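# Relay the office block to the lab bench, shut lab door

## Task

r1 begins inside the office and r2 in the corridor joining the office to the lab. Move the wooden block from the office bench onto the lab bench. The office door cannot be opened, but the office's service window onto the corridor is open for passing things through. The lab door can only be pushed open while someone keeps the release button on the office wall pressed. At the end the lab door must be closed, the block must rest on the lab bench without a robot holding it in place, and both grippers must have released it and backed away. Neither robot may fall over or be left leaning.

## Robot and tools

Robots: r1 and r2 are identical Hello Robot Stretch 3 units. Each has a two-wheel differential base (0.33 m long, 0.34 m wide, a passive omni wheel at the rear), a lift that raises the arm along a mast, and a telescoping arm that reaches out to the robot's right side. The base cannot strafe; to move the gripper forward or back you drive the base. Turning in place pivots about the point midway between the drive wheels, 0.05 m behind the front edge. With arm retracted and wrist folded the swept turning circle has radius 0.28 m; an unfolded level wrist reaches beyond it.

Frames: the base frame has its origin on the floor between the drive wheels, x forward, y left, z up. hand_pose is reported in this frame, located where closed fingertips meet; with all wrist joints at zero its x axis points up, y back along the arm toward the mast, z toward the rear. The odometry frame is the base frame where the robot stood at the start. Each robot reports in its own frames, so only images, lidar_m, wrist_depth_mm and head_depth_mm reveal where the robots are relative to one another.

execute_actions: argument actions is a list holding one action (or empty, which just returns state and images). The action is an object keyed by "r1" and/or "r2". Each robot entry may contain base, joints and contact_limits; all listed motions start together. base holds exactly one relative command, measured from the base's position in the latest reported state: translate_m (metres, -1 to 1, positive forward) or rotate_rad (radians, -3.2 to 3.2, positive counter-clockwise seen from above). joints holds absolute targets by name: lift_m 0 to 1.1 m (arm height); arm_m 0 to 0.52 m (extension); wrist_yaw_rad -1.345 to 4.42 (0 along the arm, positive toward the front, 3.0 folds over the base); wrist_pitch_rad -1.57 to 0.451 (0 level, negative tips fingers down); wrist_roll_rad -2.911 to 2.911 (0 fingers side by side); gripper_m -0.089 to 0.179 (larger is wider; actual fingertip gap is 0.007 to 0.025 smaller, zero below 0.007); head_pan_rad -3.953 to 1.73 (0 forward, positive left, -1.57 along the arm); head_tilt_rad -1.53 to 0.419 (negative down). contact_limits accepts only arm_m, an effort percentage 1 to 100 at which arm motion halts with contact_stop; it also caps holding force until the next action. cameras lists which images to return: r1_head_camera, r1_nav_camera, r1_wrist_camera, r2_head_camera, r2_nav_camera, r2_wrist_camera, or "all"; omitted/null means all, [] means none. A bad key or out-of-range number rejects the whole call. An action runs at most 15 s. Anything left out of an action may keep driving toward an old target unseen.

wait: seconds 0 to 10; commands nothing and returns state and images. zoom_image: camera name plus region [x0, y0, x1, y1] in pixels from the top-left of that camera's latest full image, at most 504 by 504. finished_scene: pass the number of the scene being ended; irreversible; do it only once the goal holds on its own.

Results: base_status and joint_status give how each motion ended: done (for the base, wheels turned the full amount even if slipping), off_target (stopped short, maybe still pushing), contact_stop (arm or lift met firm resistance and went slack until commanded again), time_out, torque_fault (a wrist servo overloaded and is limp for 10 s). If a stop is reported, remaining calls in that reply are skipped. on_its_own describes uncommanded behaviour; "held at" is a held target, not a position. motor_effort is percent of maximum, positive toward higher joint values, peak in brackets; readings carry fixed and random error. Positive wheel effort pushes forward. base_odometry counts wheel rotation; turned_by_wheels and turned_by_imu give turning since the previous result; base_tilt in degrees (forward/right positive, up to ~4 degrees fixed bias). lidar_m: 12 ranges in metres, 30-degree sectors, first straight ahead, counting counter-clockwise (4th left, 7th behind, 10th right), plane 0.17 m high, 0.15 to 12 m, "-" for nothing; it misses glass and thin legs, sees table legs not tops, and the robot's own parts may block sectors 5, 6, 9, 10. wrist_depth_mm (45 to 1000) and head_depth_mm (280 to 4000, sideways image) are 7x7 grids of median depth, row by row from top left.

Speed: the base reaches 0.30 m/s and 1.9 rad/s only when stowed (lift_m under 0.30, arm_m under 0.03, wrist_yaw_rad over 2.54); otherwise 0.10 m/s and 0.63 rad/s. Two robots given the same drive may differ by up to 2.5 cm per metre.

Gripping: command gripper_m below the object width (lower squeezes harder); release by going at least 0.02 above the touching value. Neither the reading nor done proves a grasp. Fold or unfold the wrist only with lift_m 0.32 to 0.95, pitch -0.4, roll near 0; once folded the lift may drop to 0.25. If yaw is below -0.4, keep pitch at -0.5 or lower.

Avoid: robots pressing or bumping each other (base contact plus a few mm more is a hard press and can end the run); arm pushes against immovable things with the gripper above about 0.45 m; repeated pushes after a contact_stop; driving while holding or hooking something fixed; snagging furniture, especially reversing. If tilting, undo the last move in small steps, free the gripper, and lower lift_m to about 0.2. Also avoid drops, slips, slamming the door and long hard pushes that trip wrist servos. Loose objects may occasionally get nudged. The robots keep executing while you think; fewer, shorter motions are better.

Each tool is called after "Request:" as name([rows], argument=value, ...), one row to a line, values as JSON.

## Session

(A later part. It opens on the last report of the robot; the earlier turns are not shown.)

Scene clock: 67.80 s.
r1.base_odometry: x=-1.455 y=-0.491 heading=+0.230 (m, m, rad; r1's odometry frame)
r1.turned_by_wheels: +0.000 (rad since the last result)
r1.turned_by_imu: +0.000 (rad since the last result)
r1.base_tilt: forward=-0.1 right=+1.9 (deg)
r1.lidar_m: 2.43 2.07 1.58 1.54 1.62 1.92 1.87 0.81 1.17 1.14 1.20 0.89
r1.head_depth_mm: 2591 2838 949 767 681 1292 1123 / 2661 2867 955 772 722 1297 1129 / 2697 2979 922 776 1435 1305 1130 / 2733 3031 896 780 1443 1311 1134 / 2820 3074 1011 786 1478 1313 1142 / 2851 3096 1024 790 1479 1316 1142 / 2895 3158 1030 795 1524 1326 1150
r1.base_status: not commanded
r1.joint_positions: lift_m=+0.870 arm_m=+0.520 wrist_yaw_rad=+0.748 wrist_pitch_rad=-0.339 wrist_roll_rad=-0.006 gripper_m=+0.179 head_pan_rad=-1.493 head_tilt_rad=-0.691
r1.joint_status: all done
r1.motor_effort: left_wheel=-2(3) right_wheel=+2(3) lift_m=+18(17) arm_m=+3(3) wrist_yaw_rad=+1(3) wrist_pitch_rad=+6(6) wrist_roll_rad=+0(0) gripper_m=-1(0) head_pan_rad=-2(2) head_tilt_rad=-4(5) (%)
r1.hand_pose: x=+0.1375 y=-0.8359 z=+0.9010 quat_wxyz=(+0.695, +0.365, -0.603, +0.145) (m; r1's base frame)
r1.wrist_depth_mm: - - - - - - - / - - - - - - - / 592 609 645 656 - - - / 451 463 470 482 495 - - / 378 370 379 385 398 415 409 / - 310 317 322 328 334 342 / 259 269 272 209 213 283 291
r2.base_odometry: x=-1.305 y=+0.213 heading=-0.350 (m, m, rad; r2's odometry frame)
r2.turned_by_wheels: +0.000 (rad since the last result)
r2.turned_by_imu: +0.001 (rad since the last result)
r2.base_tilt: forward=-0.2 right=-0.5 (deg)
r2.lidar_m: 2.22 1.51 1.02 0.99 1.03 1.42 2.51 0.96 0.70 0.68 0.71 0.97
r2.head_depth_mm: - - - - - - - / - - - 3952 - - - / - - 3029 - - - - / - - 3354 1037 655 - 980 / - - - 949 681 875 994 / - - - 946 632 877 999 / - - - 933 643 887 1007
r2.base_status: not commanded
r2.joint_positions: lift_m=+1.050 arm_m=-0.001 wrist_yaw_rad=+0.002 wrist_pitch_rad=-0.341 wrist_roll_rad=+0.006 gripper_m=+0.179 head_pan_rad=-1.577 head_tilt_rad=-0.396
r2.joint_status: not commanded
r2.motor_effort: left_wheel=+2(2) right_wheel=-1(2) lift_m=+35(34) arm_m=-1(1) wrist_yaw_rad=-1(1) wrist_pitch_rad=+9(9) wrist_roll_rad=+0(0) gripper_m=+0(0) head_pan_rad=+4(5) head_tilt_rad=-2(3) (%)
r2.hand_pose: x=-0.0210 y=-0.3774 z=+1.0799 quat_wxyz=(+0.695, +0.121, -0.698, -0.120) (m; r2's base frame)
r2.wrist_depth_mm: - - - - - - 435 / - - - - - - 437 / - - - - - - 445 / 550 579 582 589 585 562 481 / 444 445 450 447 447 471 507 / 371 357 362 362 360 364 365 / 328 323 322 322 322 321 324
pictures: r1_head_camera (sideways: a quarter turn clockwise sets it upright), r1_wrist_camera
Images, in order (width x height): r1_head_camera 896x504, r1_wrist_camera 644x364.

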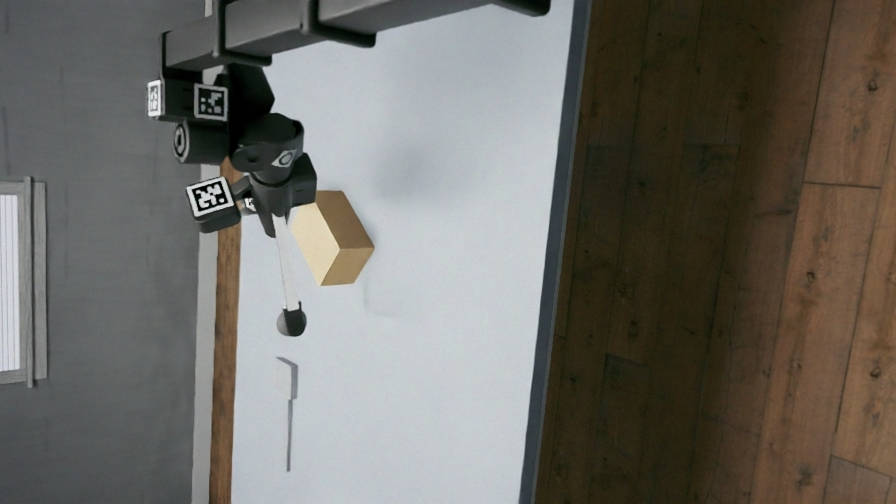

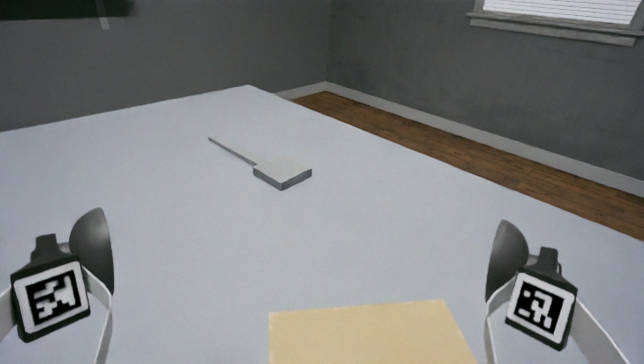

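Request:
execute_actions(actions=[], cameras=["r1_wrist_camera","r1_head_camera"])

Scene clock: 78.73 s.
r1.base_odometry: x=-1.455 y=-0.491 heading=+0.230 (m, m, rad; r1's odometry frame)
r1.turned_by_wheels: +0.000 (rad since the last result)
r1.turned_by_imu: +0.000 (rad since the last result)
r1.base_tilt: forward=-0.1 right=+1.9 (deg)
r1.lidar_m: 2.43 2.07 1.57 1.54 1.62 1.92 1.88 0.81 1.17 1.14 1.21 0.90
r1.head_depth_mm: 2612 2862 951 765 681 1292 1127 / 2640 2850 954 770 721 1296 1128 / 2688 2946 921 776 1430 1305 1135 / 2750 3036 895 781 1440 1313 1133 / 2801 3071 1012 785 1475 1313 1138 / 2812 3125 1024 789 1488 1324 1146 / 2875 3151 1034 796 1531 1327 1148
r1.base_status: not commanded
r1.joint_positions: lift_m=+0.870 arm_m=+0.520 wrist_yaw_rad=+0.748 wrist_pitch_rad=-0.339 wrist_roll_rad=-0.006 gripper_m=+0.179 head_pan_rad=-1.493 head_tilt_rad=-0.691
r1.joint_status: all done
r1.motor_effort: left_wheel=-3(3) right_wheel=+3(3) lift_m=+17(17) arm_m=+3(3) wrist_yaw_rad=+1(3) wrist_pitch_rad=+6(6) wrist_roll_rad=+0(0) gripper_m=+0(0) head_pan_rad=-2(2) head_tilt_rad=-5(5) (%)
r1.hand_pose: x=+0.1375 y=-0.8359 z=+0.9010 quat_wxyz=(+0.695, +0.365, -0.603, +0.145) (m; r1's base frame)
r1.wrist_depth_mm: - - - - - - - / - - - - - - - / 594 608 626 656 - - - / 453 462 470 477 498 - - / 380 372 378 383 392 414 414 / - 312 317 321 325 334 344 / 259 269 270 210 213 286 290
r2.base_odometry: x=-1.305 y=+0.213 heading=-0.350 (m, m, rad; r2's odometry frame)
r2.turned_by_wheels: +0.000 (rad since the last result)
r2.turned_by_imu: +0.001 (rad since the last result)
r2.base_tilt: forward=-0.3 right=-0.4 (deg)
r2.lidar_m: 2.22 1.50 1.02 0.99 1.03 1.41 2.50 0.96 0.70 0.68 0.71 0.97
r2.head_depth_mm: - - - - - - - / - - - 3851 - - - / - - 3058 - - - - / - - 3428 1033 657 - 982 / - - - 953 684 876 985 / - - - 947 631 883 1002 / - - - 936 645 891 1010
r2.base_status: not commanded
r2.joint_positions: lift_m=+1.050 arm_m=-0.001 wrist_yaw_rad=+0.002 wrist_pitch_rad=-0.341 wrist_roll_rad=+0.006 gripper_m=+0.179 head_pan_rad=-1.577 head_tilt_rad=-0.396
r2.joint_status: not commanded
r2.motor_effort: left_wheel=+2(2) right_wheel=-1(2) lift_m=+35(34) arm_m=-1(1) wrist_yaw_rad=-2(1) wrist_pitch_rad=+9(9) wrist_roll_rad=+0(0) gripper_m=+0(0) head_pan_rad=+4(5) head_tilt_rad=-2(3) (%)
r2.hand_pose: x=-0.0210 y=-0.3774 z=+1.0799 quat_wxyz=(+0.695, +0.121, -0.698, -0.120) (m; r2's base frame)
r2.wrist_depth_mm: - - - - - - 432 / - - - - - - 435 / - - - - - - 448 / 557 583 581 582 592 565 483 / 445 440 442 445 447 465 512 / 369 359 359 362 361 363 367 / 325 321 323 323 321 319 324
pictures: r1_head_camera (sideways: a quarter turn clockwise sets it upright), r1_wrist_camera
Images, in order (width x height): r1_head_camera 896x504, r1_wrist_camera 644x364.

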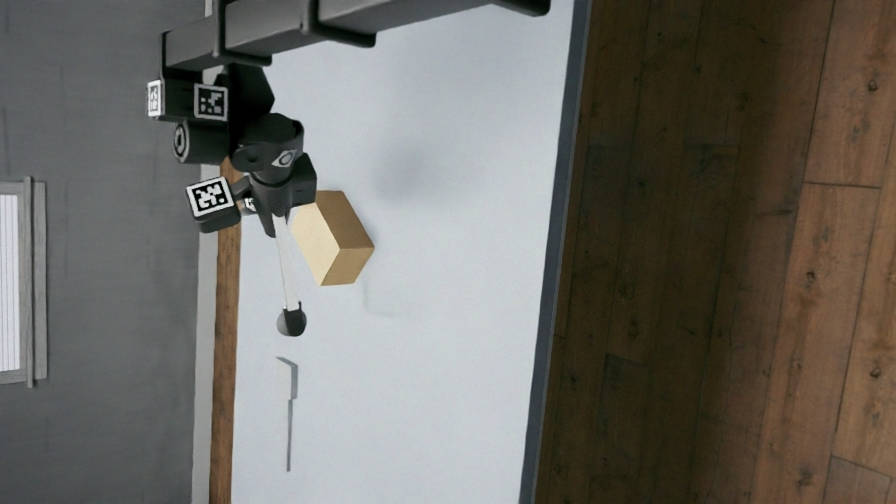

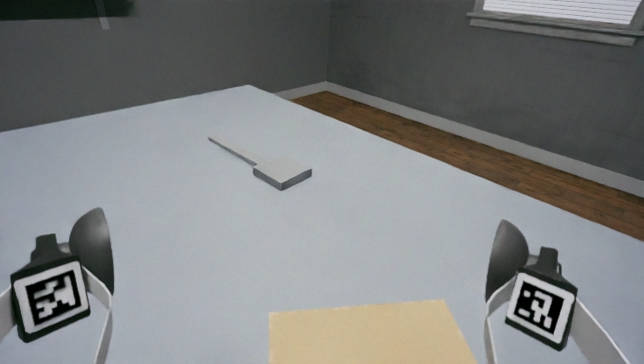

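Request:
execute_actions([
  {"r1":{"base":{"translate_m":-0.02},"joints":{"wrist_yaw_rad":0.67,"lift_m":0.84}}},
], cameras=["r1_wrist_camera"])

Scene clock: 84.53 s.
r1.base_odometry: x=-1.474 y=-0.496 heading=+0.230 (m, m, rad; r1's odometry frame)
r1.turned_by_wheels: +0.000 (rad since the last result)
r1.turned_by_imu: +0.000 (rad since the last result)
r1.base_tilt: forward=-0.1 right=+2.0 (deg)
r1.lidar_m: 2.46 2.07 1.57 1.54 1.63 1.90 1.86 0.79 1.17 1.14 1.20 0.91
r1.head_depth_mm: 2614 2869 - 744 1049 1294 1122 / 2666 2876 949 772 685 1304 1129 / 2678 2971 923 775 1434 1304 1130 / 2753 3030 897 780 1433 1308 1137 / 2779 3084 996 785 1479 1317 1138 / 2831 3109 1023 790 1488 1323 1142 / 2879 3145 1032 795 1528 1322 1146
r1.base_status: done
r1.joint_positions: lift_m=+0.840 arm_m=+0.520 wrist_yaw_rad=+0.672 wrist_pitch_rad=-0.339 wrist_roll_rad=-0.006 gripper_m=+0.179 head_pan_rad=-1.493 head_tilt_rad=-0.691
r1.joint_status: all done
r1.motor_effort: left_wheel=-2(9) right_wheel=+3(6) lift_m=+18(18) arm_m=+4(4) wrist_yaw_rad=-2(3) wrist_pitch_rad=+6(6) wrist_roll_rad=+0(0) gripper_m=+1(1) head_pan_rad=-2(2) head_tilt_rad=-5(4) (%)
r1.hand_pose: x=+0.1239 y=-0.8476 z=+0.8710 quat_wxyz=(+0.700, +0.342, -0.616, +0.118) (m; r1's base frame)
r1.wrist_depth_mm: - - - - - - - / - - - - - - - / 514 528 553 572 - - - / 397 404 411 421 436 445 - / 333 328 333 342 349 365 364 / - 274 208 205 222 291 302 / 228 235 178 176 179 249 257
r2.base_odometry: x=-1.305 y=+0.213 heading=-0.350 (m, m, rad; r2's odometry frame)
r2.turned_by_wheels: +0.000 (rad since the last result)
r2.turned_by_imu: +0.001 (rad since the last result)
r2.base_tilt: forward=-0.3 right=-0.5 (deg)
r2.lidar_m: 2.22 1.51 1.03 0.99 1.03 1.42 2.50 0.96 0.70 0.68 0.70 0.97
r2.head_depth_mm: - - - - - - - / - - - 3839 - - - / - - 3154 - - - - / - - 3356 1035 654 - 983 / - - - 949 687 875 992 / - - - 949 634 885 1002 / - - - 935 643 890 1006
r2.base_status: not commanded
r2.joint_positions: lift_m=+1.050 arm_m=-0.001 wrist_yaw_rad=+0.002 wrist_pitch_rad=-0.341 wrist_roll_rad=+0.006 gripper_m=+0.179 head_pan_rad=-1.577 head_tilt_rad=-0.396
r2.joint_status: not commanded
r2.motor_effort: left_wheel=+2(2) right_wheel=-1(1) lift_m=+35(34) arm_m=+0(0) wrist_yaw_rad=-1(1) wrist_pitch_rad=+9(8) wrist_roll_rad=+0(0) gripper_m=+0(0) head_pan_rad=+5(5) head_tilt_rad=-2(2) (%)
r2.hand_pose: x=-0.0210 y=-0.3774 z=+1.0799 quat_wxyz=(+0.695, +0.121, -0.698, -0.120) (m; r2's base frame)
r2.wrist_depth_mm: - - - - - - 435 / - - - - - - 434 / - - - - - - 450 / 559 579 583 587 585 567 485 / 440 447 444 450 449 460 506 / 367 359 362 358 364 366 367 / 326 323 324 322 322 321 323
pictures: r1_wrist_camera
Images, in order (width x height): r1_wrist_camera 644x364.

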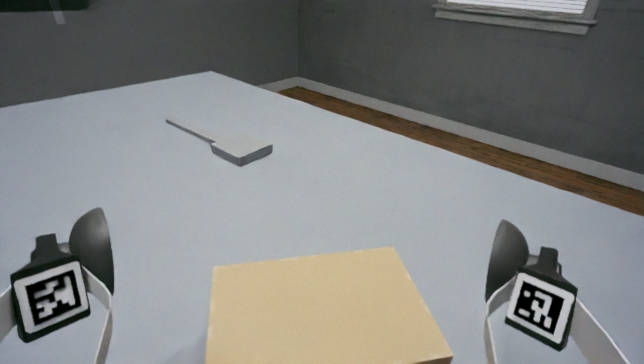

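Centred. Lower.

Request:
execute_actions([
  {"r1":{"joints":{"lift_m":0.775}}},
], cameras=["r1_wrist_camera"])

Scene clock: 86.70 s.
r1.base_odometry: x=-1.474 y=-0.496 heading=+0.230 (m, m, rad; r1's odometry frame)
r1.turned_by_wheels: +0.000 (rad since the last result)
r1.turned_by_imu: +0.000 (rad since the last result)
r1.base_tilt: forward=-0.1 right=+2.0 (deg)
r1.lidar_m: 2.46 2.08 1.57 1.54 1.63 1.90 1.85 0.79 1.17 1.14 1.20 0.91
r1.head_depth_mm: 2605 2898 1023 - 682 1284 1126 / 2634 2955 - 773 686 1298 1128 / 2701 2973 - 775 1432 1307 1130 / 2745 3046 914 779 1438 1305 1133 / 2795 3089 1019 784 1479 1316 1140 / 2833 3110 1023 790 1487 1316 1145 / 2867 3204 1034 794 1533 1329 1143
r1.base_status: not commanded
r1.joint_positions: lift_m=+0.775 arm_m=+0.520 wrist_yaw_rad=+0.672 wrist_pitch_rad=-0.339 wrist_roll_rad=-0.006 gripper_m=+0.179 head_pan_rad=-1.493 head_tilt_rad=-0.691
r1.joint_status: all done
r1.motor_effort: left_wheel=-2(3) right_wheel=+3(3) lift_m=+18(17) arm_m=+3(3) wrist_yaw_rad=-2(1) wrist_pitch_rad=+6(6) wrist_roll_rad=+0(0) gripper_m=-1(0) head_pan_rad=-3(2) head_tilt_rad=-5(5) (%)
r1.hand_pose: x=+0.1239 y=-0.8476 z=+0.8060 quat_wxyz=(+0.700, +0.342, -0.616, +0.118) (m; r1's base frame)
r1.wrist_depth_mm: - - - - - - - / 522 536 570 597 - - - / 365 373 384 398 418 425 - / 281 284 179 182 196 313 322 / 234 229 143 145 149 259 254 / - 193 121 127 135 143 210 / 160 165 128 141 154 172 179
r2.base_odometry: x=-1.305 y=+0.213 heading=-0.350 (m, m, rad; r2's odometry frame)
r2.turned_by_wheels: +0.000 (rad since the last result)
r2.turned_by_imu: +0.000 (rad since the last result)
r2.base_tilt: forward=-0.3 right=-0.5 (deg)
r2.lidar_m: 2.22 1.51 1.03 0.99 1.03 1.42 2.51 0.96 0.71 0.68 0.71 0.97
r2.head_depth_mm: - - - - - - - / - - - 3847 - - - / - - 3127 - - - - / - - 3407 1028 654 - 977 / - - - 954 684 877 992 / - - - 944 632 881 998 / - - - 931 643 888 1007
r2.base_status: not commanded
r2.joint_positions: lift_m=+1.050 arm_m=-0.001 wrist_yaw_rad=+0.002 wrist_pitch_rad=-0.341 wrist_roll_rad=+0.006 gripper_m=+0.179 head_pan_rad=-1.577 head_tilt_rad=-0.396
r2.joint_status: not commanded
r2.motor_effort: left_wheel=+2(1) right_wheel=-1(1) lift_m=+34(34) arm_m=+0(0) wrist_yaw_rad=-1(1) wrist_pitch_rad=+9(9) wrist_roll_rad=+0(0) gripper_m=+0(0) head_pan_rad=+5(5) head_tilt_rad=-1(2) (%)
r2.hand_pose: x=-0.0210 y=-0.3774 z=+1.0799 quat_wxyz=(+0.695, +0.121, -0.698, -0.120) (m; r2's base frame)
r2.wrist_depth_mm: - - - - - - 435 / - - - - - - 436 / - - - - - - 452 / 554 583 589 587 581 563 476 / 443 442 446 449 448 463 510 / 371 361 359 361 366 366 363 / 330 321 322 322 323 321 324
pictures: r1_wrist_camera
Images, in order (width x height): r1_wrist_camera 644x364.

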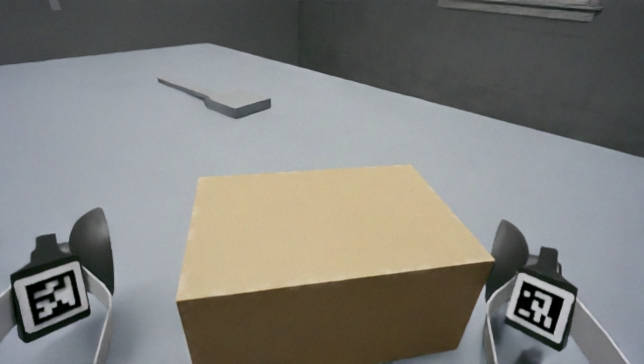

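Request:
execute_actions([
  {"r1":{"joints":{"lift_m":0.762}}},
], cameras=[])

Request:
execute_actions([
  {"r1":{"joints":{"gripper_m":0.04}}},
], cameras=[])

Request:
execute_actions([
  {"r1":{"joints":{"lift_m":0.86}}},
], cameras=["r1_wrist_camera","r1_head_camera"])

Scene clock: 92.40 s.
r1.base_odometry: x=-1.474 y=-0.496 heading=+0.230 (m, m, rad; r1's odometry frame)
r1.turned_by_wheels: +0.000 (rad since the last result)
r1.turned_by_imu: +0.000 (rad since the last result)
r1.base_tilt: forward=-0.1 right=+1.9 (deg)
r1.lidar_m: 2.46 2.07 1.58 1.54 1.62 1.90 1.85 0.79 1.17 1.14 1.20 0.91
r1.head_depth_mm: 2614 2898 1022 - 1416 1268 1125 / 2664 2944 - 772 686 1297 1125 / 2678 2973 - 777 1429 1308 1131 / 2727 3057 916 783 1434 1309 1136 / 2803 3090 1019 785 1476 1314 1138 / 2855 3128 1025 790 1483 1324 1144 / 2886 3174 1033 794 1524 1328 1145
r1.base_status: not commanded
r1.joint_positions: lift_m=+0.762 arm_m=+0.520 wrist_yaw_rad=+0.672 wrist_pitch_rad=-0.339 wrist_roll_rad=-0.006 gripper_m=+0.179 head_pan_rad=-1.493 head_tilt_rad=-0.691
r1.joint_status: all done
r1.motor_effort: left_wheel=-2(2) right_wheel=+1(3) lift_m=+18(18) arm_m=+3(3) wrist_yaw_rad=-1(0) wrist_pitch_rad=+6(6) wrist_roll_rad=+0(0) gripper_m=+0(1) head_pan_rad=-2(3) head_tilt_rad=-4(4) (%)
r1.hand_pose: x=+0.1239 y=-0.8476 z=+0.7930 quat_wxyz=(+0.700, +0.342, -0.616, +0.118) (m; r1's base frame)
r1.wrist_depth_mm: - - - - - - - / 476 489 523 545 - - - / 331 341 354 365 378 390 - / 255 260 153 156 161 288 294 / 213 209 122 125 128 141 233 / - 171 114 124 135 143 193 / 146 152 128 141 150 157 164
r2.base_odometry: x=-1.305 y=+0.213 heading=-0.350 (m, m, rad; r2's odometry frame)
r2.turned_by_wheels: +0.000 (rad since the last result)
r2.turned_by_imu: +0.001 (rad since the last result)
r2.base_tilt: forward=-0.3 right=-0.5 (deg)
r2.lidar_m: 2.22 1.50 1.03 0.99 1.02 1.41 2.50 0.96 0.71 0.68 0.71 0.97
r2.head_depth_mm: - - - - - - - / - - - 3909 - - - / - - 3030 - - - - / - - 3427 1036 654 - 986 / - - - 957 685 878 988 / - - - 941 631 881 1000 / - - - 934 642 890 1011
r2.base_status: not commanded
r2.joint_positions: lift_m=+1.050 arm_m=-0.001 wrist_yaw_rad=+0.002 wrist_pitch_rad=-0.341 wrist_roll_rad=+0.006 gripper_m=+0.179 head_pan_rad=-1.577 head_tilt_rad=-0.396
r2.joint_status: not commanded
r2.motor_effort: left_wheel=+1(2) right_wheel=-3(2) lift_m=+35(34) arm_m=-1(1) wrist_yaw_rad=-1(2) wrist_pitch_rad=+9(9) wrist_roll_rad=+0(0) gripper_m=+0(0) head_pan_rad=+5(5) head_tilt_rad=-2(1) (%)
r2.hand_pose: x=-0.0210 y=-0.3774 z=+1.0799 quat_wxyz=(+0.695, +0.121, -0.698, -0.120) (m; r2's base frame)
r2.wrist_depth_mm: - - - - - - 435 / - - - - - - 438 / - - - - - - 450 / 553 581 583 590 588 569 479 / 448 447 446 447 450 464 507 / 372 362 360 361 362 362 366 / 329 322 321 322 321 321 320
pictures: none
No camera images: the call's "cameras" was empty. Leave "cameras" out to get every camera's image.

Scene clock: 94.27 s.
r1.base_odometry: x=-1.474 y=-0.496 heading=+0.230 (m, m, rad; r1's odometry frame)
r1.turned_by_wheels: +0.000 (rad since the last result)
r1.turned_by_imu: +0.000 (rad since the last result)
r1.base_tilt: forward=-0.1 right=+1.9 (deg)
r1.lidar_m: 2.46 2.07 1.58 1.54 1.62 1.90 1.86 0.79 1.17 1.14 1.20 0.91
r1.head_depth_mm: 2597 2881 1023 - 1415 1268 1124 / 2646 2940 - 771 686 1299 1125 / 2700 2993 - 777 1426 1308 1132 / 2750 3025 919 780 1434 1309 1133 / 2794 3088 1020 787 1471 1313 1140 / 2836 3119 1022 789 1490 1321 1149 / 2892 3175 1033 797 1519 1327 1146
r1.base_status: not commanded
r1.joint_positions: lift_m=+0.762 arm_m=+0.520 wrist_yaw_rad=+0.670 wrist_pitch_rad=-0.338 wrist_roll_rad=-0.006 gripper_m=+0.041 head_pan_rad=-1.493 head_tilt_rad=-0.691
r1.joint_status: all done
r1.motor_effort: left_wheel=-1(3) right_wheel=+2(4) lift_m=+17(18) arm_m=+3(3) wrist_yaw_rad=+0(1) wrist_pitch_rad=+6(6) wrist_roll_rad=+0(0) gripper_m=-33(99) head_pan_rad=-3(3) head_tilt_rad=-4(4) (%)
r1.hand_pose: x=+0.1237 y=-0.8479 z=+0.7933 quat_wxyz=(+0.700, +0.341, -0.617, +0.118) (m; r1's base frame)
r1.wrist_depth_mm: - - - - - - - / 476 492 520 552 - - - / 334 344 353 367 378 395 - / 256 259 153 156 167 288 297 / 207 129 126 129 131 229 232 / 180 133 135 138 140 196 193 / 146 150 149 151 153 156 164
r2.base_odometry: x=-1.305 y=+0.213 heading=-0.350 (m, m, rad; r2's odometry frame)
r2.turned_by_wheels: +0.000 (rad since the last result)
r2.turned_by_imu: +0.000 (rad since the last result)
r2.base_tilt: forward=-0.3 right=-0.5 (deg)
r2.lidar_m: 2.22 1.51 1.02 0.99 1.03 1.41 2.50 0.96 0.70 0.68 0.71 0.97
r2.head_depth_mm: - - - - - - - / - - - 3799 - - - / - - 3144 - - - - / - - 3440 1036 654 - 988 / - - - 954 682 882 985 / - - - 945 633 881 995 / - - - 934 644 890 1005
r2.base_status: not commanded
r2.joint_positions: lift_m=+1.050 arm_m=-0.001 wrist_yaw_rad=+0.002 wrist_pitch_rad=-0.341 wrist_roll_rad=+0.006 gripper_m=+0.179 head_pan_rad=-1.577 head_tilt_rad=-0.396
r2.joint_status: not commanded
r2.motor_effort: left_wheel=+2(2) right_wheel=-2(2) lift_m=+34(34) arm_m=-1(0) wrist_yaw_rad=-2(1) wrist_pitch_rad=+9(9) wrist_roll_rad=+0(0) gripper_m=+0(0) head_pan_rad=+5(4) head_tilt_rad=-2(1) (%)
r2.hand_pose: x=-0.0210 y=-0.3774 z=+1.0799 quat_wxyz=(+0.695, +0.121, -0.698, -0.120) (m; r2's base frame)
r2.wrist_depth_mm: - - - - - - 431 / - - - - - - 437 / - - - - - - 447 / 554 576 584 582 588 572 485 / 440 441 449 449 451 465 514 / 367 361 360 365 362 366 368 / 330 320 325 321 322 322 325
pictures: none
No camera images: the call's "cameras" was empty. Leave "cameras" out to get every camera's image.

Scene clock: 96.00 s.
r1.base_odometry: x=-1.474 y=-0.496 heading=+0.230 (m, m, rad; r1's odometry frame)
r1.turned_by_wheels: +0.000 (rad since the last result)
r1.turned_by_imu: +0.000 (rad since the last result)
r1.base_tilt: forward=-0.1 right=+1.9 (deg)
r1.lidar_m: 2.46 2.07 1.58 1.54 1.62 1.90 1.86 0.79 1.17 1.14 1.20 0.91
r1.head_depth_mm: 2615 2831 - 757 682 1290 1122 / 2649 2880 951 773 686 1298 1126 / 2705 2977 925 776 1422 1302 1133 / 2736 3018 932 780 1429 1309 1135 / 2793 3088 977 785 1476 1319 1136 / 2837 3130 1023 792 1486 1321 1142 / 2884 3169 1033 794 1527 1324 1150
r1.base_status: not commanded
r1.joint_positions: lift_m=+0.860 arm_m=+0.520 wrist_yaw_rad=+0.670 wrist_pitch_rad=-0.353 wrist_roll_rad=-0.006 gripper_m=+0.051 head_pan_rad=-1.493 head_tilt_rad=-0.691
r1.joint_status: all done
r1.on_its_own: gripper_m is held at +0.050, not at your +0.040, by its stall guard, which is still easing
r1.motor_effort: left_wheel=-2(2) right_wheel=+2(2) lift_m=+28(30) arm_m=+3(3) wrist_yaw_rad=+0(1) wrist_pitch_rad=+10(11) wrist_roll_rad=+0(0) gripper_m=-17(32) head_pan_rad=-3(2) head_tilt_rad=-5(5) (%)
r1.hand_pose: x=+0.1227 y=-0.8465 z=+0.8871 quat_wxyz=(+0.700, +0.346, -0.614, +0.112) (m; r1's base frame)
r1.wrist_depth_mm: - - - - - - - / - - - - - - - / 537 543 579 594 - - - / 421 427 157 160 173 472 - / 344 126 127 129 132 379 385 / 297 132 135 138 139 323 318 / 244 245 148 152 156 259 273
r2.base_odometry: x=-1.305 y=+0.213 heading=-0.350 (m, m, rad; r2's odometry frame)
r2.turned_by_wheels: +0.000 (rad since the last result)
r2.turned_by_imu: +0.000 (rad since the last result)
r2.base_tilt: forward=-0.3 right=-0.5 (deg)
r2.lidar_m: 2.22 1.51 1.03 0.99 1.03 1.42 2.51 0.96 0.70 0.68 0.71 0.97
r2.head_depth_mm: - - - - - - - / - - - 3784 - - - / - - 3098 - - - - / - - 3440 1040 654 - 986 / - - - 961 681 878 987 / - - - 943 630 880 991 / - - - 936 644 888 1005
r2.base_status: not commanded
r2.joint_positions: lift_m=+1.050 arm_m=-0.001 wrist_yaw_rad=+0.002 wrist_pitch_rad=-0.341 wrist_roll_rad=+0.006 gripper_m=+0.179 head_pan_rad=-1.577 head_tilt_rad=-0.396
r2.joint_status: not commanded
r2.motor_effort: left_wheel=+2(1) right_wheel=-2(2) lift_m=+35(34) arm_m=-1(0) wrist_yaw_rad=-1(1) wrist_pitch_rad=+9(9) wrist_roll_rad=+0(0) gripper_m=+0(0) head_pan_rad=+5(4) head_tilt_rad=-2(2) (%)
r2.hand_pose: x=-0.0210 y=-0.3774 z=+1.0799 quat_wxyz=(+0.695, +0.121, -0.698, -0.120) (m; r2's base frame)
r2.wrist_depth_mm: - - - - - - 434 / - - - - - - 431 / - - - - - - 446 / 550 585 577 587 588 565 483 / 444 447 442 448 449 464 512 / 372 360 358 362 363 365 366 / 327 322 322 322 321 319 323
pictures: r1_head_camera (sideways: a quarter turn clockwise sets it upright), r1_wrist_camera
Images, in order (width x height): r1_head_camera 896x504, r1_wrist_camera 644x364.

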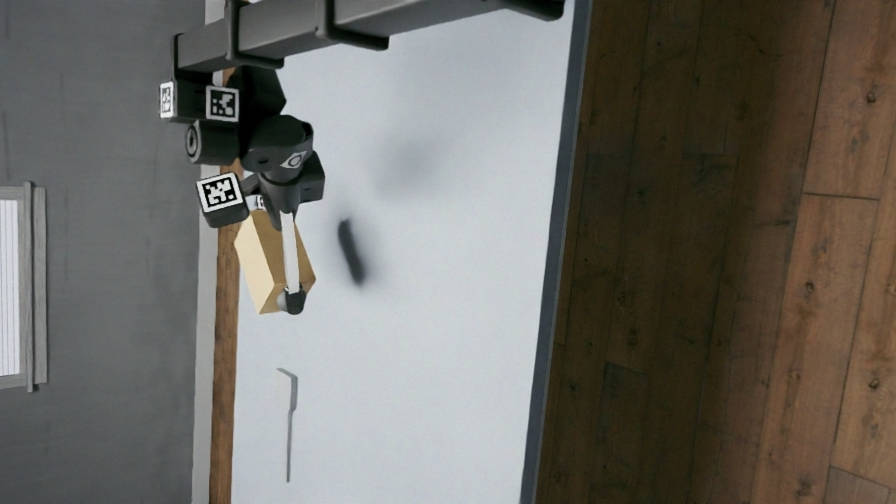

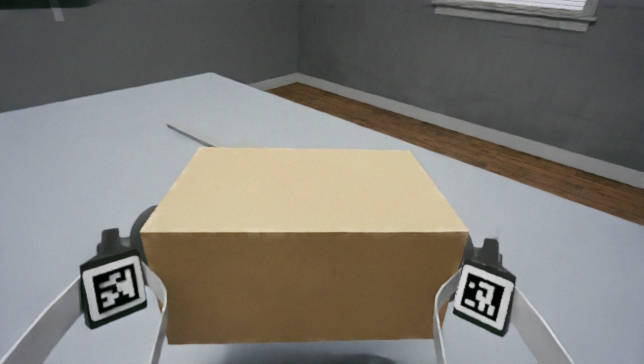

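Request:
execute_actions([
  {"r1":{"joints":{"lift_m":0.95,"arm_m":0.0,"wrist_yaw_rad":0.0,"head_pan_rad":0,"head_tilt_rad":-0.4}}},
], cameras=[])

Request:
execute_actions([
  {"r1":{"base":{"translate_m":0.8}}},
], cameras=["r1_wrist_camera","r1_head_camera"])

Scene clock: 103.43 s.
r1.base_odometry: x=-1.474 y=-0.496 heading=+0.230 (m, m, rad; r1's odometry frame)
r1.turned_by_wheels: +0.000 (rad since the last result)
r1.turned_by_imu: +0.001 (rad since the last result)
r1.base_tilt: forward=-0.1 right=+1.9 (deg)
r1.lidar_m: 2.45 2.07 1.58 1.54 1.62 1.90 1.85 0.79 1.17 1.14 1.20 0.91
r1.head_depth_mm: 1985 2156 2334 2501 2029 1577 1295 / 1994 2180 2328 2527 2050 1583 1302 / 2013 2185 2370 2563 2058 1596 1302 / 2052 2200 2396 2592 2066 1598 1303 / 2043 2200 2392 2596 2067 1603 1307 / 2067 2242 2432 2637 2086 1614 1316 / 2078 2253 2470 2673 2099 1625 1317
r1.base_status: not commanded
r1.joint_positions: lift_m=+0.950 arm_m=+0.002 wrist_yaw_rad=+0.001 wrist_pitch_rad=-0.354 wrist_roll_rad=-0.006 gripper_m=+0.078 head_pan_rad=-0.007 head_tilt_rad=-0.409
r1.joint_status: all done
joint sent to its limit — the command would take r1.arm_m past its lower limit, so that joint was sent only as far as its limit.
r1.on_its_own: gripper_m is held at +0.078, not at your +0.040, by its stall guard, which is not easing now
r1.motor_effort: left_wheel=-3(2) right_wheel=+2(2) lift_m=+28(30) arm_m=-3(3) wrist_yaw_rad=+0(2) wrist_pitch_rad=+11(11) wrist_roll_rad=+0(1) gripper_m=-19(26) head_pan_rad=+3(31) head_tilt_rad=+5(30) (%)
r1.hand_pose: x=-0.0214 y=-0.3792 z=+0.9770 quat_wxyz=(+0.698, +0.125, -0.694, -0.124) (m; r1's base frame)
r1.wrist_depth_mm: - - - - - - - / - - - - - - - / 736 776 801 834 864 888 - / 590 596 157 162 175 663 677 / 477 126 127 130 132 532 528 / 407 133 135 138 141 450 445 / - 368 148 152 157 366 381
r2.base_odometry: x=-1.305 y=+0.213 heading=-0.350 (m, m, rad; r2's odometry frame)
r2.turned_by_wheels: +0.000 (rad since the last result)
r2.turned_by_imu: +0.002 (rad since the last result)
r2.base_tilt: forward=-0.3 right=-0.6 (deg)
r2.lidar_m: 2.22 1.51 1.02 0.99 1.03 1.42 2.50 0.96 0.70 0.68 0.71 0.97
r2.head_depth_mm: - - - - - - - / - - - 3935 - - - / - - 3495 - - - - / - - 3425 1033 655 - 982 / - - - 953 681 875 993 / - - - 945 631 878 995 / - - - 939 644 888 1009
r2.base_status: not commanded
r2.joint_positions: lift_m=+1.050 arm_m=-0.001 wrist_yaw_rad=+0.002 wrist_pitch_rad=-0.341 wrist_roll_rad=+0.006 gripper_m=+0.179 head_pan_rad=-1.577 head_tilt_rad=-0.396
r2.joint_status: not commanded
r2.motor_effort: left_wheel=+2(2) right_wheel=-2(1) lift_m=+35(34) arm_m=-1(1) wrist_yaw_rad=-1(1) wrist_pitch_rad=+9(9) wrist_roll_rad=+0(0) gripper_m=-1(0) head_pan_rad=+4(4) head_tilt_rad=-2(2) (%)
r2.hand_pose: x=-0.0210 y=-0.3774 z=+1.0799 quat_wxyz=(+0.695, +0.121, -0.698, -0.120) (m; r2's base frame)
r2.wrist_depth_mm: - - - - - - 433 / - - - - - - 435 / - - - - - - 449 / 550 576 581 590 588 565 482 / 440 441 447 450 453 464 507 / 370 359 360 361 365 364 362 / 328 321 324 323 320 319 323
pictures: none
No camera images: the call's "cameras" was empty. Leave "cameras" out to get every camera's image.

Scene clock: 112.40 s.
r1.base_odometry: x=-0.695 y=-0.314 heading=+0.230 (m, m, rad; r1's odometry frame)
r1.turned_by_wheels: +0.000 (rad since the last result)
r1.turned_by_imu: +0.006 (rad since the last result)
r1.base_tilt: forward=-0.2 right=+1.9 (deg)
r1.lidar_m: 1.66 1.73 1.52 1.49 1.58 2.26 2.65 1.52 1.21 0.54 2.23 1.70
r1.head_depth_mm: 1329 1439 1560 1707 1864 1585 1296 / 1343 1453 1578 1728 1890 1585 1299 / 1361 1467 1595 1743 1895 1590 1301 / 1365 1480 1614 1771 1900 1603 1301 / 1376 1482 1615 1775 1926 1608 1310 / 1378 1495 1623 1791 1930 1612 1317 / 1388 1511 1649 1814 1952 1615 1317
r1.base_status: done
r1.joint_positions: lift_m=+0.950 arm_m=+0.002 wrist_yaw_rad=+0.001 wrist_pitch_rad=-0.354 wrist_roll_rad=-0.006 gripper_m=+0.078 head_pan_rad=-0.007 head_tilt_rad=-0.408
r1.joint_status: not commanded
r1.on_its_own: gripper_m is held at +0.078, not at your +0.040, by its stall guard, which is not easing now
r1.motor_effort: left_wheel=-4(4) right_wheel=+3(8) lift_m=+28(28) arm_m=-3(3) wrist_yaw_rad=+0(0) wrist_pitch_rad=+10(10) wrist_roll_rad=+0(0) gripper_m=-20(20) head_pan_rad=+3(3) head_tilt_rad=+5(5) (%)
r1.hand_pose: x=-0.0214 y=-0.3792 z=+0.9770 quat_wxyz=(+0.698, +0.125, -0.694, -0.124) (m; r1's base frame)
r1.wrist_depth_mm: - - - - - - - / - - - - - - - / - - - 914 837 894 918 / - - 157 161 176 656 694 / - 126 127 130 133 533 543 / - 133 135 138 141 456 443 / - - 148 152 157 - 438
r2.base_odometry: x=-1.305 y=+0.213 heading=-0.350 (m, m, rad; r2's odometry frame)
r2.turned_by_wheels: +0.000 (rad since the last result)
r2.turned_by_imu: +0.002 (rad since the last result)
r2.base_tilt: forward=-0.3 right=-0.5 (deg)
r2.lidar_m: 2.22 1.50 1.03 0.99 1.03 1.41 2.51 0.96 0.70 0.68 0.71 0.97
r2.head_depth_mm: - - - - - - - / - - - 3905 - - - / - - 3471 - - - - / - - 3490 1031 657 - 985 / - - - 951 682 875 990 / - - - 945 632 884 1001 / - - - 935 643 886 1008
r2.base_status: not commanded
r2.joint_positions: lift_m=+1.050 arm_m=-0.001 wrist_yaw_rad=+0.002 wrist_pitch_rad=-0.341 wrist_roll_rad=+0.006 gripper_m=+0.179 head_pan_rad=-1.577 head_tilt_rad=-0.396
r2.joint_status: not commanded
r2.motor_effort: left_wheel=+1(2) right_wheel=-1(2) lift_m=+34(34) arm_m=-1(0) wrist_yaw_rad=-1(2) wrist_pitch_rad=+9(9) wrist_roll_rad=+0(0) gripper_m=+0(0) head_pan_rad=+5(4) head_tilt_rad=-2(2) (%)
r2.hand_pose: x=-0.0210 y=-0.3774 z=+1.0799 quat_wxyz=(+0.695, +0.121, -0.698, -0.120) (m; r2's base frame)
r2.wrist_depth_mm: - - - - - - 436 / - - - - - - 434 / - - - - - - 450 / 547 578 577 585 591 565 479 / 442 444 446 450 452 464 508 / 369 357 357 358 362 363 364 / 328 325 323 324 320 319 323
pictures: r1_head_camera (sideways: a quarter turn clockwise sets it upright), r1_wrist_camera
Images, in order (width x height): r1_head_camera 896x504, r1_wrist_camera 644x364.

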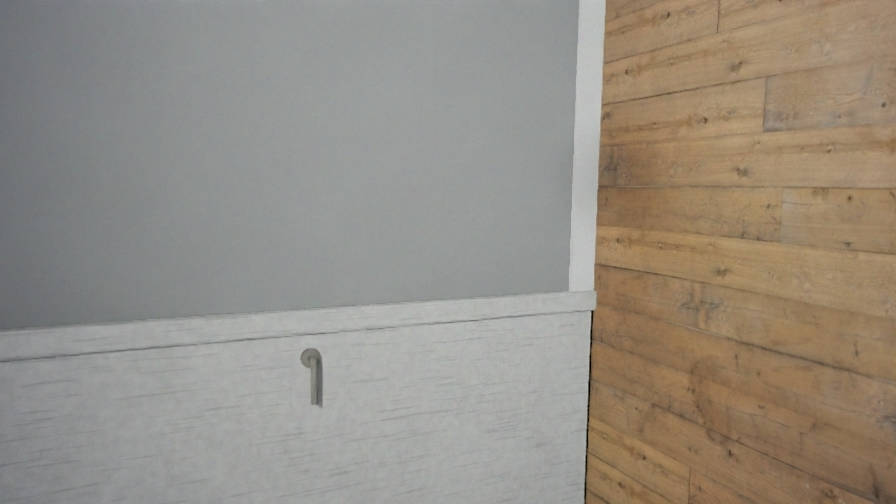

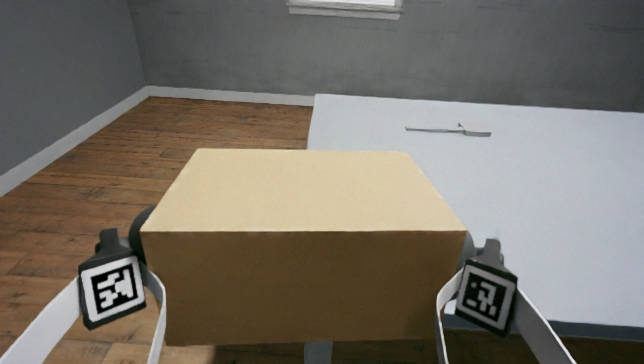

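Request:
execute_actions([
  {"r1":{"base":{"translate_m":0.8}}},
], cameras=[])

Request:
execute_actions([
  {"r1":{"base":{"rotate_rad":1.57},"joints":{"head_pan_rad":-1.9,"head_tilt_rad":-0.2}}},
], cameras=["r1_head_camera"])

Scene clock: 124.57 s.
r1.base_odometry: x=+0.084 y=-0.131 heading=+0.230 (m, m, rad; r1's odometry frame)
r1.turned_by_wheels: +0.000 (rad since the last result)
r1.turned_by_imu: +0.006 (rad since the last result)
r1.base_tilt: forward=-0.2 right=+1.9 (deg)
r1.lidar_m: 0.86 0.87 1.27 1.44 1.53 2.20 2.30 0.99 1.46 2.71 1.14 0.88
r1.head_depth_mm: 671 724 785 861 951 1063 1198 / 676 730 795 872 965 1082 1204 / 683 738 804 882 979 1094 1219 / 688 745 813 892 991 1112 1241 / 698 753 823 904 1006 1125 1245 / 699 752 815 891 989 1118 1254 / 689 748 823 896 1009 1143 1258
r1.base_status: done
r1.joint_positions: lift_m=+0.950 arm_m=+0.002 wrist_yaw_rad=+0.001 wrist_pitch_rad=-0.354 wrist_roll_rad=-0.006 gripper_m=+0.078 head_pan_rad=-0.007 head_tilt_rad=-0.408
r1.joint_status: not commanded
r1.on_its_own: gripper_m is held at +0.078, not at your +0.040, by its stall guard, which is not easing now
r1.motor_effort: left_wheel=-4(5) right_wheel=+2(7) lift_m=+28(28) arm_m=-3(3) wrist_yaw_rad=+0(0) wrist_pitch_rad=+11(11) wrist_roll_rad=+0(0) gripper_m=-20(19) head_pan_rad=+3(2) head_tilt_rad=+5(4) (%)
r1.hand_pose: x=-0.0214 y=-0.3792 z=+0.9770 quat_wxyz=(+0.698, +0.125, -0.694, -0.124) (m; r1's base frame)
r1.wrist_depth_mm: 952 - - - - - - / - - - - - - - / - - - - - - - / - - 158 161 176 - - / - 126 127 130 133 - - / - 132 135 138 140 - - / - - 148 153 157 - -
r2.base_odometry: x=-1.305 y=+0.213 heading=-0.350 (m, m, rad; r2's odometry frame)
r2.turned_by_wheels: +0.000 (rad since the last result)
r2.turned_by_imu: +0.003 (rad since the last result)
r2.base_tilt: forward=-0.3 right=-0.5 (deg)
r2.lidar_m: 2.22 1.50 1.03 0.99 1.03 1.41 2.50 0.96 0.70 0.68 0.70 0.97
r2.head_depth_mm: - - - - - - - / - - - 3916 - - - / - - 3447 - - - - / - - 3380 1029 654 - 992 / - - - 953 683 875 989 / - - - 942 632 879 993 / - - - 929 642 892 1006
r2.base_status: not commanded
r2.joint_positions: lift_m=+1.050 arm_m=-0.001 wrist_yaw_rad=+0.002 wrist_pitch_rad=-0.341 wrist_roll_rad=+0.006 gripper_m=+0.179 head_pan_rad=-1.577 head_tilt_rad=-0.396
r2.joint_status: not commanded
r2.motor_effort: left_wheel=+2(2) right_wheel=-1(2) lift_m=+34(34) arm_m=-1(1) wrist_yaw_rad=-1(1) wrist_pitch_rad=+9(9) wrist_roll_rad=+0(0) gripper_m=+0(0) head_pan_rad=+5(5) head_tilt_rad=-2(2) (%)
r2.hand_pose: x=-0.0210 y=-0.3774 z=+1.0799 quat_wxyz=(+0.695, +0.121, -0.698, -0.120) (m; r2's base frame)
r2.wrist_depth_mm: - - - - - - 433 / - - - - - - 433 / - - - - - - 447 / 551 581 581 586 596 567 480 / 437 442 445 453 453 460 506 / 369 361 362 362 362 364 363 / 327 320 322 322 321 322 323
pictures: none
No camera images: the call's "cameras" was empty. Leave "cameras" out to get every camera's image.

Scene clock: 128.03 s.
r1.base_odometry: x=+0.084 y=-0.131 heading=+1.800 (m, m, rad; r1's odometry frame)
r1.turned_by_wheels: +1.570 (rad since the last result)
r1.turned_by_imu: +1.594 (rad since the last result)
r1.base_tilt: forward=-0.1 right=+1.9 (deg)
r1.lidar_m: 1.45 1.53 2.21 2.29 1.64 1.47 2.66 1.14 0.87 0.86 0.87 1.28
r1.head_depth_mm: 787 826 870 918 969 1032 1073 / 769 807 849 894 947 1002 1049 / 753 788 828 873 920 977 1012 / 738 772 811 854 897 945 384 / 724 755 792 832 875 913 - / 708 740 775 810 854 897 392 / 694 725 758 793 834 880 386
r1.base_status: done
r1.joint_positions: lift_m=+0.950 arm_m=+0.002 wrist_yaw_rad=+0.001 wrist_pitch_rad=-0.354 wrist_roll_rad=-0.006 gripper_m=+0.078 head_pan_rad=-1.893 head_tilt_rad=-0.211
r1.joint_status: all done
r1.on_its_own: gripper_m is held at +0.078, not at your +0.040, by its stall guard, which is not easing now
r1.motor_effort: left_wheel=-3(10) right_wheel=+3(7) lift_m=+28(28) arm_m=-3(3) wrist_yaw_rad=+1(1) wrist_pitch_rad=+11(11) wrist_roll_rad=+0(0) gripper_m=-20(19) head_pan_rad=-2(28) head_tilt_rad=+6(27) (%)
r1.hand_pose: x=-0.0214 y=-0.3792 z=+0.9770 quat_wxyz=(+0.698, +0.125, -0.694, -0.124) (m; r1's base frame)
r1.wrist_depth_mm: 572 568 571 565 558 552 548 / 628 604 623 619 603 593 589 / 684 657 669 663 664 641 640 / 747 733 157 161 175 717 711 / 838 126 127 130 132 787 771 / 935 132 135 138 141 863 863 / - - 148 152 157 - 983
r2.base_odometry: x=-1.305 y=+0.213 heading=-0.350 (m, m, rad; r2's odometry frame)
r2.turned_by_wheels: +0.000 (rad since the last result)
r2.turned_by_imu: +0.001 (rad since the last result)
r2.base_tilt: forward=-0.3 right=-0.5 (deg)
r2.lidar_m: 2.22 1.51 1.03 0.99 1.03 1.41 2.50 0.96 0.70 0.68 0.71 0.97
r2.head_depth_mm: - - - - - - - / - - - 3961 - - - / - - 3499 - - - - / - - 3433 1035 655 - 980 / - - - 954 684 868 992 / - - - 949 633 881 998 / - - - 937 645 886 1011
r2.base_status: not commanded
r2.joint_positions: lift_m=+1.050 arm_m=-0.001 wrist_yaw_rad=+0.002 wrist_pitch_rad=-0.341 wrist_roll_rad=+0.006 gripper_m=+0.179 head_pan_rad=-1.577 head_tilt_rad=-0.396
r2.joint_status: not commanded
r2.motor_effort: left_wheel=+2(1) right_wheel=-2(2) lift_m=+34(34) arm_m=-1(1) wrist_yaw_rad=-1(2) wrist_pitch_rad=+9(9) wrist_roll_rad=-1(0) gripper_m=+0(0) head_pan_rad=+4(3) head_tilt_rad=-3(2) (%)
r2.hand_pose: x=-0.0210 y=-0.3774 z=+1.0799 quat_wxyz=(+0.695, +0.121, -0.698, -0.120) (m; r2's base frame)
r2.wrist_depth_mm: - - - - - - 439 / - - - - - - 433 / - - - - - - 448 / 548 578 582 583 594 566 481 / 441 442 443 445 447 463 503 / 371 363 359 362 363 362 365 / 326 319 322 324 321 320 320
pictures: r1_head_camera (sideways: a quarter turn clockwise sets it upright)
Images, in order (width x height): r1_head_camera 896x504.

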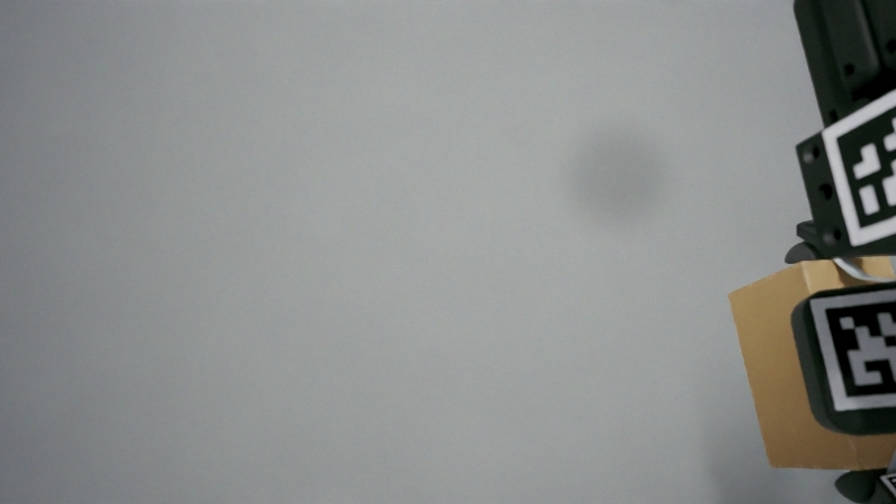

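Request:
execute_actions([
  {"r1":{"base":{"translate_m":-1.0},"joints":{"lift_m":1.08,"head_pan_rad":-2.3,"head_tilt_rad":-0.4}}},
], cameras=["r1_head_camera","r1_wrist_camera"])

Scene clock: 141.20 s.
r1.base_odometry: x=+0.311 y=-1.105 heading=+1.799 (m, m, rad; r1's odometry frame)
r1.turned_by_wheels: +0.000 (rad since the last result)
r1.turned_by_imu: -0.005 (rad since the last result)
r1.base_tilt: forward=-0.1 right=+1.9 (deg)
r1.lidar_m: 2.44 2.59 0.93 0.89 3.10 2.36 2.32 1.05 0.81 0.79 0.83 1.20
r1.head_depth_mm: 988 - - - 1574 1600 1305 / 907 - - - 1368 1500 1307 / 840 - - - 1208 1420 1310 / 829 - - - - - 1282 / 2502 - - - - - 1229 / 2374 - - - - - - / 2241 - - - - - 1052
r1.base_status: done
r1.joint_positions: lift_m=+1.080 arm_m=+0.002 wrist_yaw_rad=+0.001 wrist_pitch_rad=-0.354 wrist_roll_rad=-0.006 gripper_m=+0.078 head_pan_rad=-2.293 head_tilt_rad=-0.395
r1.joint_status: all done
r1.on_its_own: gripper_m is held at +0.078, not at your +0.040, by its stall guard, which is not easing now
r1.motor_effort: left_wheel=-2(9) right_wheel=+2(3) lift_m=+28(28) arm_m=-3(3) wrist_yaw_rad=-1(0) wrist_pitch_rad=+11(11) wrist_roll_rad=+0(0) gripper_m=-20(20) head_pan_rad=-3(22) head_tilt_rad=-2(22) (%)
r1.hand_pose: x=-0.0214 y=-0.3792 z=+1.1069 quat_wxyz=(+0.698, +0.125, -0.694, -0.124) (m; r1's base frame)
r1.wrist_depth_mm: 519 576 - - - - - / 567 591 - - - - - / 615 627 745 771 811 829 843 / 701 589 158 162 176 612 634 / 751 126 127 129 133 494 496 / 877 132 135 138 140 441 445 / - 972 148 152 156 908 859
r2.base_odometry: x=-1.305 y=+0.213 heading=-0.350 (m, m, rad; r2's odometry frame)
r2.turned_by_wheels: +0.000 (rad since the last result)
r2.turned_by_imu: +0.003 (rad since the last result)
r2.base_tilt: forward=-0.3 right=-0.5 (deg)
r2.lidar_m: 2.22 1.51 1.02 0.99 1.03 1.41 2.50 0.96 0.70 0.68 0.70 0.97
r2.head_depth_mm: - - - - - - - / - - - 3935 - - - / - 1423 2504 - - - - / - - 2946 1037 654 - 980 / - - - 952 683 871 984 / - - - 940 633 877 1003 / - - - 938 643 886 1015
r2.base_status: not commanded
r2.joint_positions: lift_m=+1.050 arm_m=-0.001 wrist_yaw_rad=+0.002 wrist_pitch_rad=-0.341 wrist_roll_rad=+0.006 gripper_m=+0.179 head_pan_rad=-1.577 head_tilt_rad=-0.396
r2.joint_status: not commanded
r2.motor_effort: left_wheel=+3(2) right_wheel=-2(2) lift_m=+35(34) arm_m=+0(0) wrist_yaw_rad=-1(2) wrist_pitch_rad=+9(9) wrist_roll_rad=-1(0) gripper_m=+0(0) head_pan_rad=+4(5) head_tilt_rad=-2(1) (%)
r2.hand_pose: x=-0.0210 y=-0.3774 z=+1.0799 quat_wxyz=(+0.695, +0.121, -0.698, -0.120) (m; r2's base frame)
r2.wrist_depth_mm: - - - - - - 437 / - - - - - - 433 / - - - - - - 447 / 553 579 577 591 592 568 480 / 445 446 447 449 452 466 506 / 371 360 360 362 361 362 362 / 327 323 323 323 321 321 324
pictures: r1_head_camera (sideways: a quarter turn clockwise sets it upright), r1_wrist_camera
Images, in order (width x height): r1_head_camera 896x504, r1_wrist_camera 644x364.

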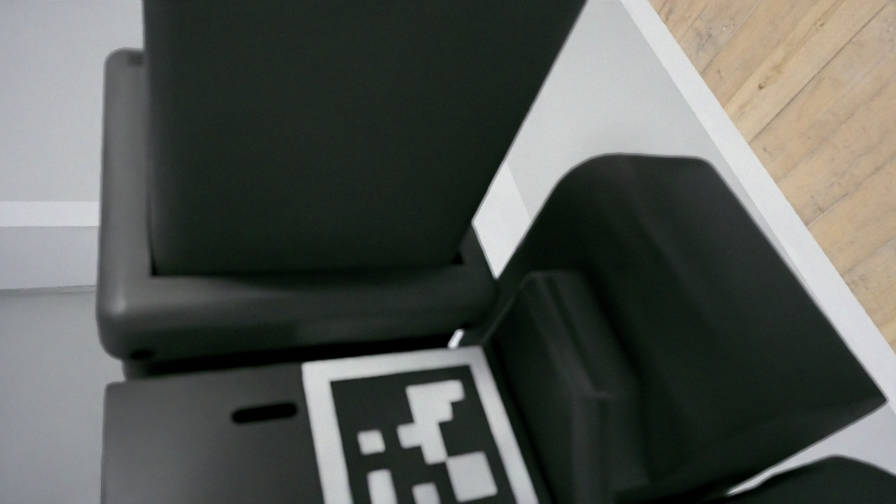

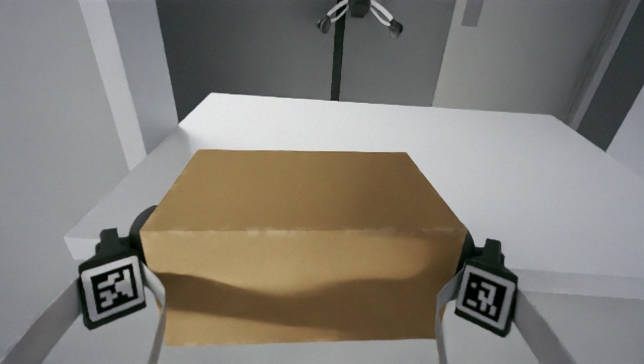

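Request:
execute_actions([
  {"r1":{"base":{"translate_m":-0.17}}},
], cameras=[])

Request:
execute_actions([
  {"r1":{"joints":{"arm_m":0.5,"lift_m":1.02}}},
], cameras=["r1_wrist_camera","r2_wrist_camera"])

Scene clock: 147.03 s.
r1.base_odometry: x=+0.349 y=-1.271 heading=+1.799 (m, m, rad; r1's odometry frame)
r1.turned_by_wheels: +0.000 (rad since the last result)
r1.turned_by_imu: +0.000 (rad since the last result)
r1.base_tilt: forward=-0.1 right=+2.0 (deg)
r1.lidar_m: 2.61 2.76 1.02 0.88 2.86 2.19 2.14 1.04 0.80 0.78 0.82 1.18
r1.head_depth_mm: 977 - - - 1553 1597 1307 / 897 - - - 1351 1485 1305 / 829 - - - 1199 1398 1313 / 769 - - - - - 1281 / 721 - - - - - 1227 / 2264 - - - - - - / 2256 - - - - - 1035
r1.base_status: done
r1.joint_positions: lift_m=+1.080 arm_m=+0.002 wrist_yaw_rad=+0.001 wrist_pitch_rad=-0.354 wrist_roll_rad=-0.006 gripper_m=+0.078 head_pan_rad=-2.293 head_tilt_rad=-0.395
r1.joint_status: not commanded
r1.on_its_own: gripper_m is held at +0.078, not at your +0.040, by its stall guard, which is not easing now
r1.motor_effort: left_wheel=-2(9) right_wheel=+2(5) lift_m=+28(29) arm_m=-3(3) wrist_yaw_rad=+0(0) wrist_pitch_rad=+11(11) wrist_roll_rad=+0(0) gripper_m=-21(21) head_pan_rad=-2(2) head_tilt_rad=-3(3) (%)
r1.hand_pose: x=-0.0214 y=-0.3792 z=+1.1069 quat_wxyz=(+0.698, +0.125, -0.694, -0.124) (m; r1's base frame)
r1.wrist_depth_mm: 609 - - - - - 569 / 627 - - - - - 548 / 635 725 742 762 800 823 575 / 537 556 158 162 176 606 609 / 441 126 127 130 133 490 513 / 848 133 135 138 140 437 432 / 989 968 148 152 156 889 857
r2.base_odometry: x=-1.305 y=+0.213 heading=-0.350 (m, m, rad; r2's odometry frame)
r2.turned_by_wheels: +0.000 (rad since the last result)
r2.turned_by_imu: +0.001 (rad since the last result)
r2.base_tilt: forward=-0.3 right=-0.5 (deg)
r2.lidar_m: 2.22 1.50 1.03 0.99 1.03 1.41 2.51 0.96 0.70 0.68 0.71 0.97
r2.head_depth_mm: - - - - - - - / - - - 3893 - - - / - - 3477 - - - - / - 1450 2467 1032 656 - 986 / - - - 956 682 880 988 / - - - 945 635 881 1001 / - - - 936 641 884 1003
r2.base_status: not commanded
r2.joint_positions: lift_m=+1.050 arm_m=-0.001 wrist_yaw_rad=+0.002 wrist_pitch_rad=-0.341 wrist_roll_rad=+0.006 gripper_m=+0.179 head_pan_rad=-1.577 head_tilt_rad=-0.396
r2.joint_status: not commanded
r2.motor_effort: left_wheel=+2(2) right_wheel=-1(2) lift_m=+35(34) arm_m=+0(1) wrist_yaw_rad=-2(2) wrist_pitch_rad=+9(9) wrist_roll_rad=+0(0) gripper_m=-1(0) head_pan_rad=+5(4) head_tilt_rad=-2(2) (%)
r2.hand_pose: x=-0.0210 y=-0.3774 z=+1.0799 quat_wxyz=(+0.695, +0.121, -0.698, -0.120) (m; r2's base frame)
r2.wrist_depth_mm: - - - - - - 435 / - - - - - - 434 / - - - - - - 446 / 547 581 581 585 585 580 484 / 435 441 441 450 448 463 509 / 370 361 362 363 364 366 366 / 327 322 323 321 322 322 323
pictures: none
No camera images: the call's "cameras" was empty. Leave "cameras" out to get every camera's image.

Scene clock: 151.87 s.
r1.base_odometry: x=+0.349 y=-1.271 heading=+1.799 (m, m, rad; r1's odometry frame)
r1.turned_by_wheels: +0.000 (rad since the last result)
r1.turned_by_imu: +0.001 (rad since the last result)
r1.base_tilt: forward=-0.1 right=+2.0 (deg)
r1.lidar_m: 2.62 2.77 1.02 0.87 2.86 2.19 2.14 1.04 0.79 0.78 0.82 1.18
r1.head_depth_mm: 979 1077 1193 1326 - - - / 901 984 1078 1170 - - 1241 / 834 901 984 1048 - - 1279 / 776 836 905 - - - 1283 / 730 783 859 - - 1078 1200 / 2285 2480 2652 - 666 992 1094 / 2237 2396 2508 - 645 912 993
r1.base_status: not commanded
r1.joint_positions: lift_m=+1.020 arm_m=+0.500 wrist_yaw_rad=+0.000 wrist_pitch_rad=-0.355 wrist_roll_rad=-0.006 gripper_m=+0.078 head_pan_rad=-2.293 head_tilt_rad=-0.395
r1.joint_status: all done
r1.on_its_own: gripper_m is held at +0.078, not at your +0.040, by its stall guard, which is not easing now
r1.motor_effort: left_wheel=-2(2) right_wheel=+2(2) lift_m=+19(26) arm_m=+3(1) wrist_yaw_rad=-1(0) wrist_pitch_rad=+11(11) wrist_roll_rad=+0(0) gripper_m=-20(21) head_pan_rad=-2(3) head_tilt_rad=-2(3) (%)
r1.hand_pose: x=-0.0214 y=-0.8765 z=+1.0472 quat_wxyz=(+0.698, +0.126, -0.694, -0.125) (m; r1's base frame)
r1.wrist_depth_mm: - - - - - - - / - - - - - - - / - - - - - - - / 436 440 158 162 176 - - / 352 126 127 130 133 391 397 / 303 133 135 138 140 335 330 / 252 257 148 152 157 269 281
r2.base_odometry: x=-1.305 y=+0.213 heading=-0.350 (m, m, rad; r2's odometry frame)
r2.turned_by_wheels: +0.000 (rad since the last result)
r2.turned_by_imu: +0.001 (rad since the last result)
r2.base_tilt: forward=-0.3 right=-0.5 (deg)
r2.lidar_m: 2.22 1.51 1.03 0.99 1.03 1.41 2.51 0.96 0.70 0.68 0.71 0.97
r2.head_depth_mm: - - - - - - - / - - - 3856 - - - / - - 3578 - - - - / - 1528 1748 709 655 - 983 / - 1522 - 798 683 875 990 / - - - 947 634 884 1000 / - - - 933 640 890 1006
r2.base_status: not commanded
r2.joint_positions: lift_m=+1.050 arm_m=-0.001 wrist_yaw_rad=+0.002 wrist_pitch_rad=-0.341 wrist_roll_rad=+0.006 gripper_m=+0.179 head_pan_rad=-1.577 head_tilt_rad=-0.396
r2.joint_status: not commanded
r2.motor_effort: left_wheel=+2(2) right_wheel=-1(2) lift_m=+35(34) arm_m=+0(0) wrist_yaw_rad=-1(1) wrist_pitch_rad=+9(9) wrist_roll_rad=+0(0) gripper_m=+0(0) head_pan_rad=+5(4) head_tilt_rad=-1(2) (%)
r2.hand_pose: x=-0.0210 y=-0.3774 z=+1.0799 quat_wxyz=(+0.695, +0.121, -0.698, -0.120) (m; r2's base frame)
r2.wrist_depth_mm: - - - - - - 436 / - - - - - - 433 / - - 480 497 - - 452 / 556 578 582 595 589 563 478 / 441 449 446 446 446 460 509 / 371 358 360 362 365 365 365 / 329 320 323 322 322 319 319
pictures: r1_wrist_camera, r2_wrist_camera
Images, in order (width x height): r1_wrist_camera 644x364, r2_wrist_camera 644x364.

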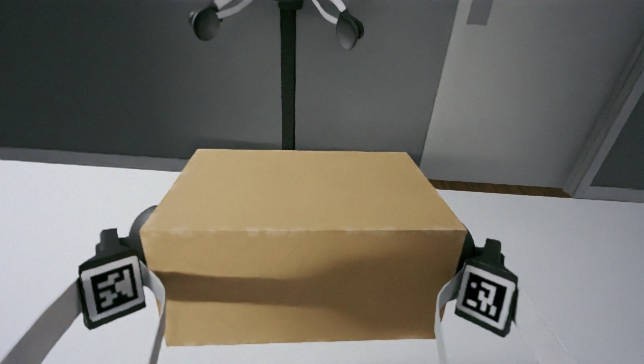

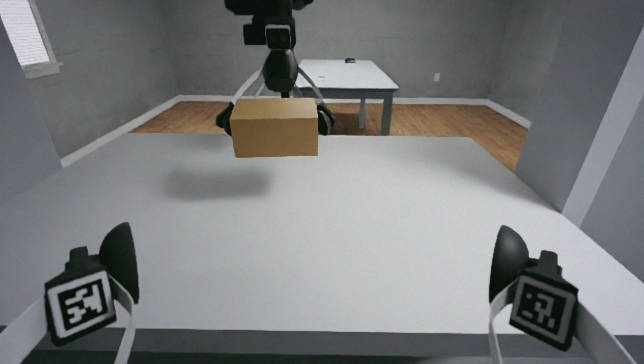

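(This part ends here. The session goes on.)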